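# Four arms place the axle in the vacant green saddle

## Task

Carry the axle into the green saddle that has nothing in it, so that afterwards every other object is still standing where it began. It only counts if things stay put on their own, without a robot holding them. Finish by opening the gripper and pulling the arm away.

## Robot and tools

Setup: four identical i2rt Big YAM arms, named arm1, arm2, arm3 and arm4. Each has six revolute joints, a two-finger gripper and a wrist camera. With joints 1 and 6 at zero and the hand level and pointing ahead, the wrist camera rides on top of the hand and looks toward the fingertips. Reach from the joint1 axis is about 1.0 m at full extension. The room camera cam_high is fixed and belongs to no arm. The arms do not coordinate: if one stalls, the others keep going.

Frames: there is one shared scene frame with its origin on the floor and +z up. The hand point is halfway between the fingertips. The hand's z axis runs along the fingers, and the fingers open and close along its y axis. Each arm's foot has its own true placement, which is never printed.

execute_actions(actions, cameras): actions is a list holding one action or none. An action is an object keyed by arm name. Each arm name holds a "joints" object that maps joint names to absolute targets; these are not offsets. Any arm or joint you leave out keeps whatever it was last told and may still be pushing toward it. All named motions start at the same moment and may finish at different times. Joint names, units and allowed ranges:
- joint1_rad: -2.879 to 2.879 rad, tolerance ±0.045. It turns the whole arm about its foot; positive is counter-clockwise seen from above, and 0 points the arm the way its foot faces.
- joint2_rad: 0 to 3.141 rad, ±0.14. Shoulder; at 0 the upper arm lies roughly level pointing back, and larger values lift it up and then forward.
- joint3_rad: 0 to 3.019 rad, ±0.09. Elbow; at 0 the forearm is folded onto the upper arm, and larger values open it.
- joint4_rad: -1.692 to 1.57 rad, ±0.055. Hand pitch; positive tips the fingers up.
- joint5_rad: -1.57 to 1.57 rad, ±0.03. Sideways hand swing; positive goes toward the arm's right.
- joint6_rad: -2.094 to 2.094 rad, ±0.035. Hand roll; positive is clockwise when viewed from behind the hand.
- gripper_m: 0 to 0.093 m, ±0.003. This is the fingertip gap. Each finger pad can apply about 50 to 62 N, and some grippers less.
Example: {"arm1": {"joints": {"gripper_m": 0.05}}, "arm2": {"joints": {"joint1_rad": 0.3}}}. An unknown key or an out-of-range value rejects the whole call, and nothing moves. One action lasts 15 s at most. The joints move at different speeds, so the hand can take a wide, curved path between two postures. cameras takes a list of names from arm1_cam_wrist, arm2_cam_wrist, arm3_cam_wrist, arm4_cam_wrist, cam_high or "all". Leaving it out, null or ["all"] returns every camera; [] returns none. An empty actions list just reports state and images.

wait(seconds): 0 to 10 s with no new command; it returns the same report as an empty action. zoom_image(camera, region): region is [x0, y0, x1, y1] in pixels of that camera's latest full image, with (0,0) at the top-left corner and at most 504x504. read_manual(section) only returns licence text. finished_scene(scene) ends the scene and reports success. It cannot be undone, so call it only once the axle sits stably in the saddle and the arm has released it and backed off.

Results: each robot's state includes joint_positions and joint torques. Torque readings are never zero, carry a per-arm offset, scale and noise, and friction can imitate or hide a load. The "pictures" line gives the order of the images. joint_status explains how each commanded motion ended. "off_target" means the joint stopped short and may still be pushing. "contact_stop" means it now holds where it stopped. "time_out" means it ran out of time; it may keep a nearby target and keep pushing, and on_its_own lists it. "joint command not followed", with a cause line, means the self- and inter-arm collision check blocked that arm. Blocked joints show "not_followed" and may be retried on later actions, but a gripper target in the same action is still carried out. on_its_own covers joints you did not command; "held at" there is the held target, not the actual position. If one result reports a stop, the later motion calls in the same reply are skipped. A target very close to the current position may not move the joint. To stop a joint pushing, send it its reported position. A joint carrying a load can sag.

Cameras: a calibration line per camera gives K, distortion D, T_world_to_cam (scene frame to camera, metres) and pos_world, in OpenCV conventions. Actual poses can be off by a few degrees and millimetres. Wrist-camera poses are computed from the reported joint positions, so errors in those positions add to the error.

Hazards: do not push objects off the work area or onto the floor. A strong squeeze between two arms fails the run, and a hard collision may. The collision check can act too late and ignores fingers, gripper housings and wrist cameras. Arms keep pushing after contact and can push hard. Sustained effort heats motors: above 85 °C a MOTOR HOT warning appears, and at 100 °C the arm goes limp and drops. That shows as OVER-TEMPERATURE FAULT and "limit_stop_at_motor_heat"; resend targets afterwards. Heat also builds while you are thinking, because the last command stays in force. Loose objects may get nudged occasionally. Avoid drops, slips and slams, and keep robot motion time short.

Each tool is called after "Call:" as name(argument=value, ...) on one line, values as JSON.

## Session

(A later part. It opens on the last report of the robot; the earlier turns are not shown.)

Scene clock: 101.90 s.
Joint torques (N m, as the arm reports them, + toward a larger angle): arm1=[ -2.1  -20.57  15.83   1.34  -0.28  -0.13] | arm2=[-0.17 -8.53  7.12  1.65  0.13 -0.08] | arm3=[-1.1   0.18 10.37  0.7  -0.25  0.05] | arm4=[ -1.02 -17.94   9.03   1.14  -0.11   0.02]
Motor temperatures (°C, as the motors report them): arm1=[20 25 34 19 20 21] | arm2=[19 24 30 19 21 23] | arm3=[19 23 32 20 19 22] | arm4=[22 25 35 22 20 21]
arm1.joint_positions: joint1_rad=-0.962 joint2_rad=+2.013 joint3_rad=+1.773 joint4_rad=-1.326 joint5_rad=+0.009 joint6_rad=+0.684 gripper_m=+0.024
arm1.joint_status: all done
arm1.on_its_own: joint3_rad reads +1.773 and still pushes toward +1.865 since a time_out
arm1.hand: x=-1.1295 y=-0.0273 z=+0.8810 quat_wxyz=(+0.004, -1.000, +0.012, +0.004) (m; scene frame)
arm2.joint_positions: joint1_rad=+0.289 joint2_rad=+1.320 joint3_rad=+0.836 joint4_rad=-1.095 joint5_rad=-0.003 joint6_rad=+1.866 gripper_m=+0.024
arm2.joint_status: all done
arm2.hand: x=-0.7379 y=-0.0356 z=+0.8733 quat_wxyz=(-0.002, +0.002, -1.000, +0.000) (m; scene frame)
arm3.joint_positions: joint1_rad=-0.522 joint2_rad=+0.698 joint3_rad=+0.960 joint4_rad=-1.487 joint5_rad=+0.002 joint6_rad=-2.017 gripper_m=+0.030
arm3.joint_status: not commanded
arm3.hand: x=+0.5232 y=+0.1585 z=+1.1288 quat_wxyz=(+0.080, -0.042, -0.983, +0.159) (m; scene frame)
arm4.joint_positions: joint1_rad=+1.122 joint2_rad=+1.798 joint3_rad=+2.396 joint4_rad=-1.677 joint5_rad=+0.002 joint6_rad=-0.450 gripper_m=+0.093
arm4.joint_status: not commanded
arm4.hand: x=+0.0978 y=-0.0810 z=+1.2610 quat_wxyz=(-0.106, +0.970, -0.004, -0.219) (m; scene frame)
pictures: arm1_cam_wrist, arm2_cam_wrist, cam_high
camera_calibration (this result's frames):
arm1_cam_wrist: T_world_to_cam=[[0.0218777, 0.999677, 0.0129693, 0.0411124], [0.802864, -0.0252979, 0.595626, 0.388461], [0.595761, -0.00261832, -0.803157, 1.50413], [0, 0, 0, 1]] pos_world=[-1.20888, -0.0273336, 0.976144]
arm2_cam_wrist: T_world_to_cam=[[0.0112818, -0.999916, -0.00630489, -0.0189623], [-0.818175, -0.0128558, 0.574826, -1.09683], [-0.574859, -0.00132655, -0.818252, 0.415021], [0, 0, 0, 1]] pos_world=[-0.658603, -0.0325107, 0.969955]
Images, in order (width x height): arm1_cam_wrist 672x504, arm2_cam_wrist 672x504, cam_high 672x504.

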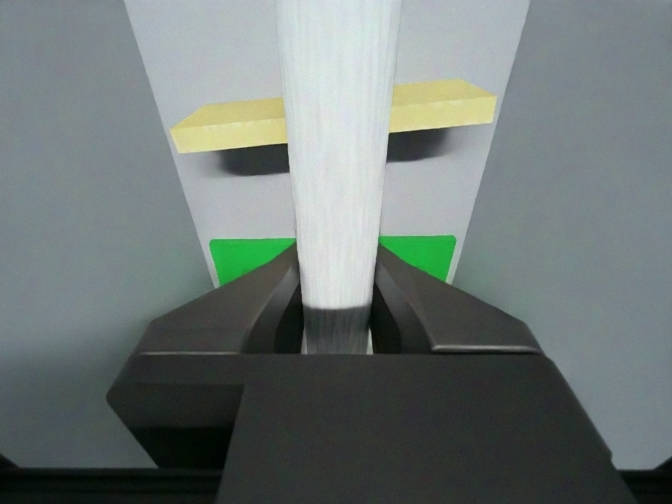

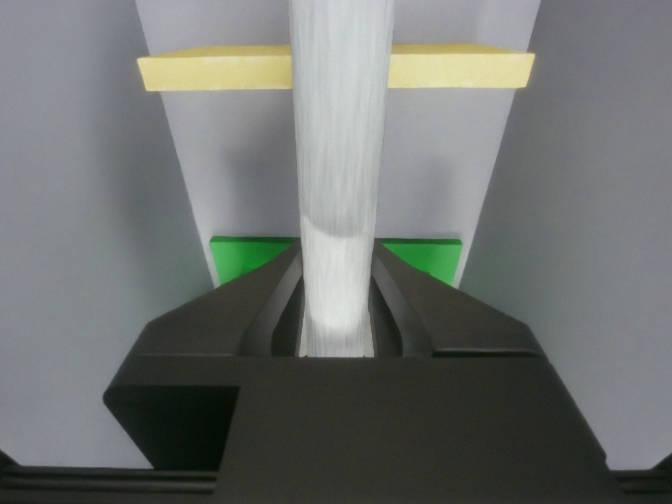

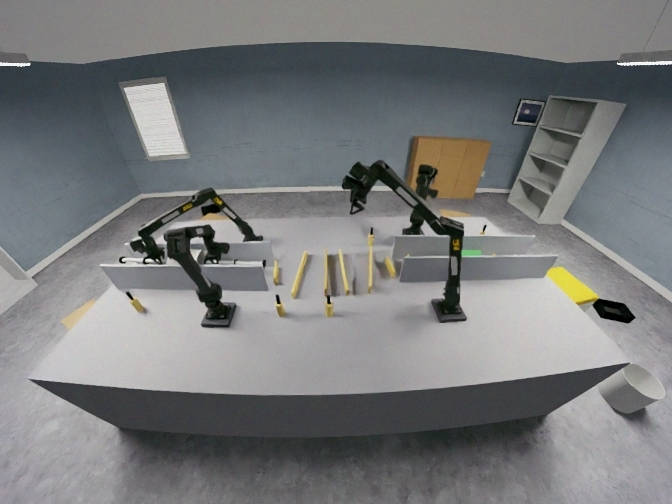

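Call:
execute_actions(actions=[{"arm1": {"joints": {"joint2_rad": 2.028, "joint3_rad": 1.82}}}], cameras=["arm1_cam_wrist", "arm2_cam_wrist"])

Scene clock: 104.13 s.
Joint torques (N m, as the arm reports them, + toward a larger angle): arm1=[ -1.78 -18.6   12.3    1.07  -0.17   0.01] | arm2=[-0.29 -8.13  7.23  1.43  0.12 -0.07] | arm3=[-1.16  0.1  10.36  0.69 -0.24  0.05] | arm4=[ -0.9  -18.19   9.     1.02  -0.14   0.03]
Motor temperatures (°C, as the motors report them): arm1=[20 25 34 19 20 21] | arm2=[19 24 30 19 21 23] | arm3=[19 23 32 20 19 22] | arm4=[22 25 34 22 20 21]
arm1.joint_positions: joint1_rad=-0.963 joint2_rad=+2.030 joint3_rad=+1.773 joint4_rad=-1.323 joint5_rad=+0.006 joint6_rad=+0.678 gripper_m=+0.024
arm1.joint_status: all done
arm1.hand: x=-1.1299 y=-0.0270 z=+0.8707 quat_wxyz=(+0.008, -1.000, +0.010, -0.003) (m; scene frame)
arm2.joint_positions: joint1_rad=+0.291 joint2_rad=+1.318 joint3_rad=+0.836 joint4_rad=-1.088 joint5_rad=-0.001 joint6_rad=+1.863 gripper_m=+0.024
arm2.joint_status: not commanded
arm2.hand: x=-0.7384 y=-0.0340 z=+0.8737 quat_wxyz=(-0.002, +0.004, -1.000, -0.004) (m; scene frame)
arm3.joint_positions: joint1_rad=-0.522 joint2_rad=+0.698 joint3_rad=+0.960 joint4_rad=-1.487 joint5_rad=+0.002 joint6_rad=-2.017 gripper_m=+0.030
arm3.joint_status: not commanded
arm3.hand: x=+0.5232 y=+0.1585 z=+1.1288 quat_wxyz=(+0.080, -0.042, -0.983, +0.159) (m; scene frame)
arm4.joint_positions: joint1_rad=+1.122 joint2_rad=+1.798 joint3_rad=+2.396 joint4_rad=-1.677 joint5_rad=+0.002 joint6_rad=-0.450 gripper_m=+0.093
arm4.joint_status: not commanded
arm4.hand: x=+0.0978 y=-0.0810 z=+1.2610 quat_wxyz=(-0.106, +0.970, -0.004, -0.219) (m; scene frame)
pictures: arm1_cam_wrist, arm2_cam_wrist
camera_calibration (this result's frames):
arm1_cam_wrist: T_world_to_cam=[[0.016758, 0.99967, 0.0194584, 0.0296014], [0.795118, -0.0251234, 0.605934, 0.377188], [0.606223, 0.00531742, -0.795277, 1.50135], [0, 0, 0, 1]] pos_world=[-1.21056, -0.0280987, 0.964859]
arm2_cam_wrist: T_world_to_cam=[[0.0151405, -0.99978, -0.014512, -0.00729053], [-0.817805, -0.0207327, 0.575121, -1.09772], [-0.575296, 0.00316038, -0.81794, 0.414547], [0, 0, 0, 1]] pos_world=[-0.659126, -0.0313578, 0.970291]
Images, in order (width x height): arm1_cam_wrist 672x504, arm2_cam_wrist 672x504.

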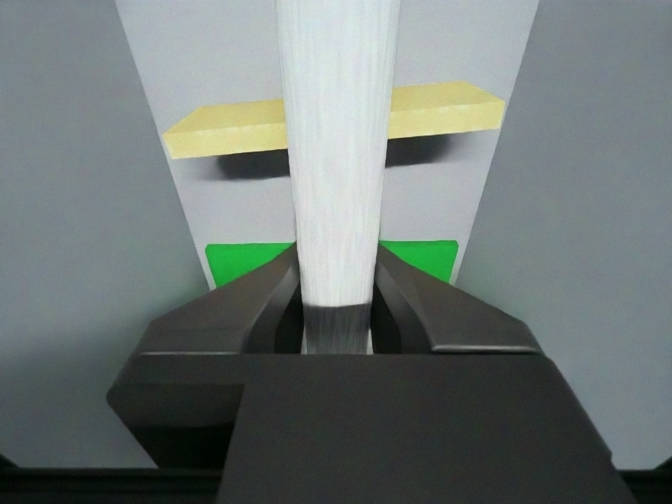

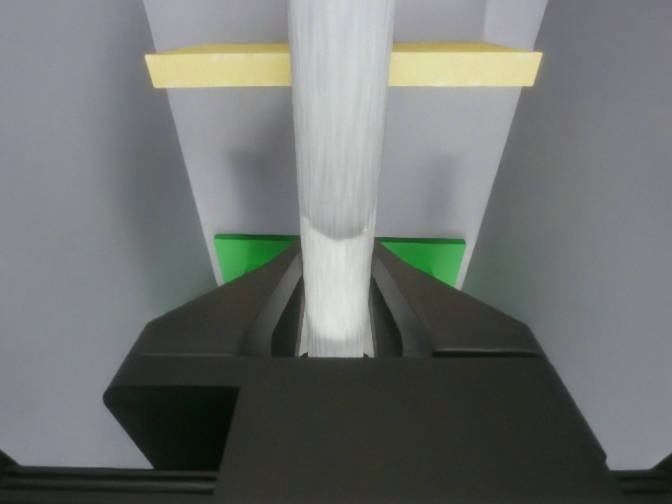

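Call:
execute_actions(actions=[{"arm1": {"joints": {"gripper_m": 0.08, "joint2_rad": 1.8, "joint3_rad": 1.78}}, "arm2": {"joints": {"gripper_m": 0.08, "joint2_rad": 1.085, "joint3_rad": 0.99, "joint4_rad": -1.32}}}], cameras=["arm1_cam_wrist", "arm2_cam_wrist", "cam_high"])

Scene clock: 105.73 s.
Joint torques (N m, as the arm reports them, + toward a larger angle): arm1=[ -1.17 -16.4    9.79   1.16  -0.05  -0.07] | arm2=[-0.4  -5.01  8.93  0.32  0.09 -0.08] | arm3=[-1.02  0.12 10.35  0.66 -0.24  0.06] | arm4=[ -1.01 -17.96   9.07   1.1   -0.13   0.05]
Motor temperatures (°C, as the motors report them): arm1=[20 25 34 19 20 21] | arm2=[19 24 30 19 21 23] | arm3=[19 23 32 20 19 22] | arm4=[22 25 34 22 20 21]
arm1.joint_positions: joint1_rad=-0.963 joint2_rad=+1.796 joint3_rad=+1.773 joint4_rad=-1.312 joint5_rad=+0.004 joint6_rad=+0.678 gripper_m=+0.080
arm1.joint_status: all done
arm1.hand: x=-1.1255 y=-0.0244 z=+1.0104 quat_wxyz=(-0.069, -0.993, +0.010, +0.093) (m; scene frame)
arm2.joint_positions: joint1_rad=+0.291 joint2_rad=+1.080 joint3_rad=+0.969 joint4_rad=-1.306 joint5_rad=-0.001 joint6_rad=+1.863 gripper_m=+0.080
arm2.joint_status: all done
arm2.hand: x=-0.7360 y=-0.0455 z=+0.9938 quat_wxyz=(+0.021, +0.005, -0.997, -0.077) (m; scene frame)
arm3.joint_positions: joint1_rad=-0.522 joint2_rad=+0.698 joint3_rad=+0.960 joint4_rad=-1.487 joint5_rad=+0.002 joint6_rad=-2.017 gripper_m=+0.030
arm3.joint_status: not commanded
arm3.hand: x=+0.5232 y=+0.1585 z=+1.1288 quat_wxyz=(+0.080, -0.042, -0.983, +0.159) (m; scene frame)
arm4.joint_positions: joint1_rad=+1.122 joint2_rad=+1.798 joint3_rad=+2.396 joint4_rad=-1.677 joint5_rad=+0.002 joint6_rad=-0.450 gripper_m=+0.093
arm4.joint_status: not commanded
arm4.hand: x=+0.0978 y=-0.0810 z=+1.2610 quat_wxyz=(-0.106, +0.970, -0.004, -0.219) (m; scene frame)
pictures: arm1_cam_wrist, arm2_cam_wrist, cam_high
camera_calibration (this result's frames):
arm1_cam_wrist: T_world_to_cam=[[0.0049444, 0.990971, -0.133984, 0.165686], [0.896331, 0.0550123, 0.43996, 0.572675], [0.443358, -0.122269, -0.887966, 1.51691], [0, 0, 0, 1]] pos_world=[-1.18666, -0.010222, 1.11721]
arm2_cam_wrist: T_world_to_cam=[[0.0129319, -0.986885, -0.160905, 0.1273], [-0.79086, -0.108563, 0.602291, -1.17616], [-0.61186, 0.119465, -0.781892, 0.456788], [0, 0, 0, 1]] pos_world=[-0.652333, -0.0566266, 1.08603]
Images, in order (width x height): arm1_cam_wrist 672x504, arm2_cam_wrist 672x504, cam_high 672x504.

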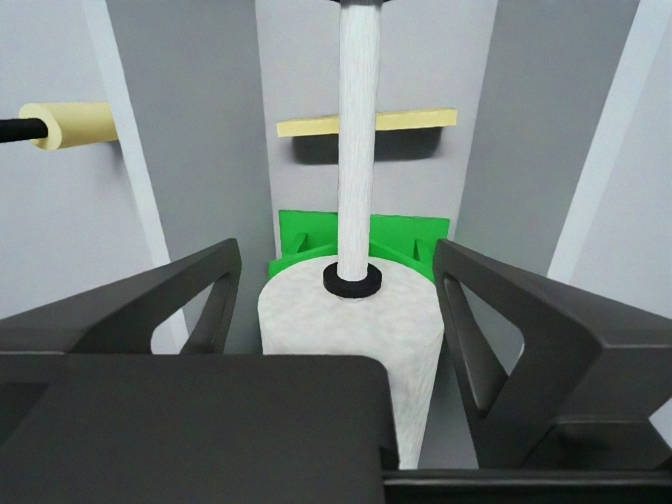

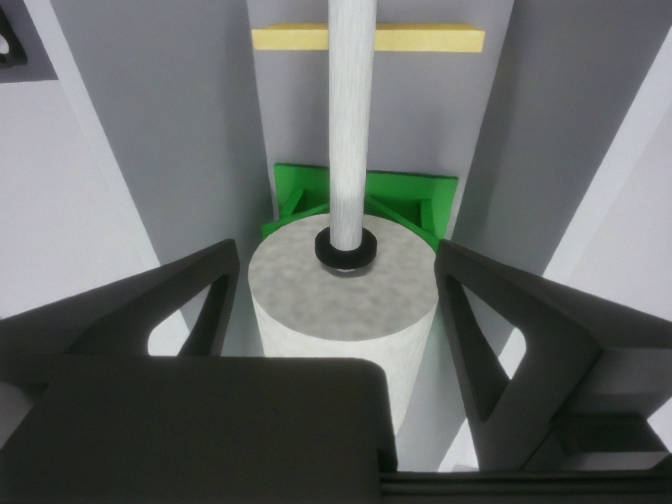

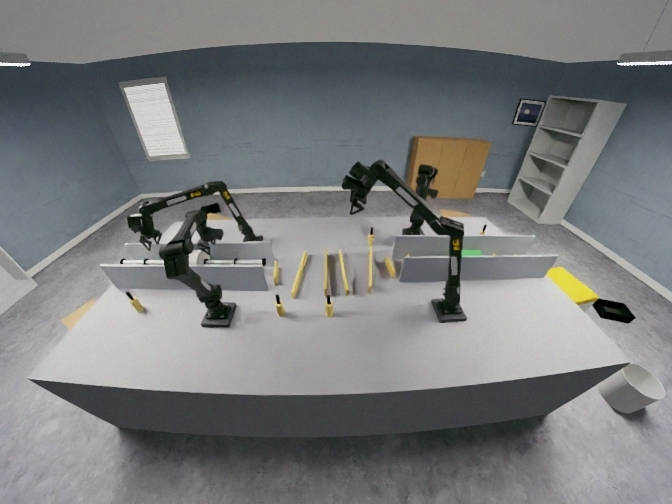

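Call:
finished_scene(scene=2)

The scene is finished: the task was done.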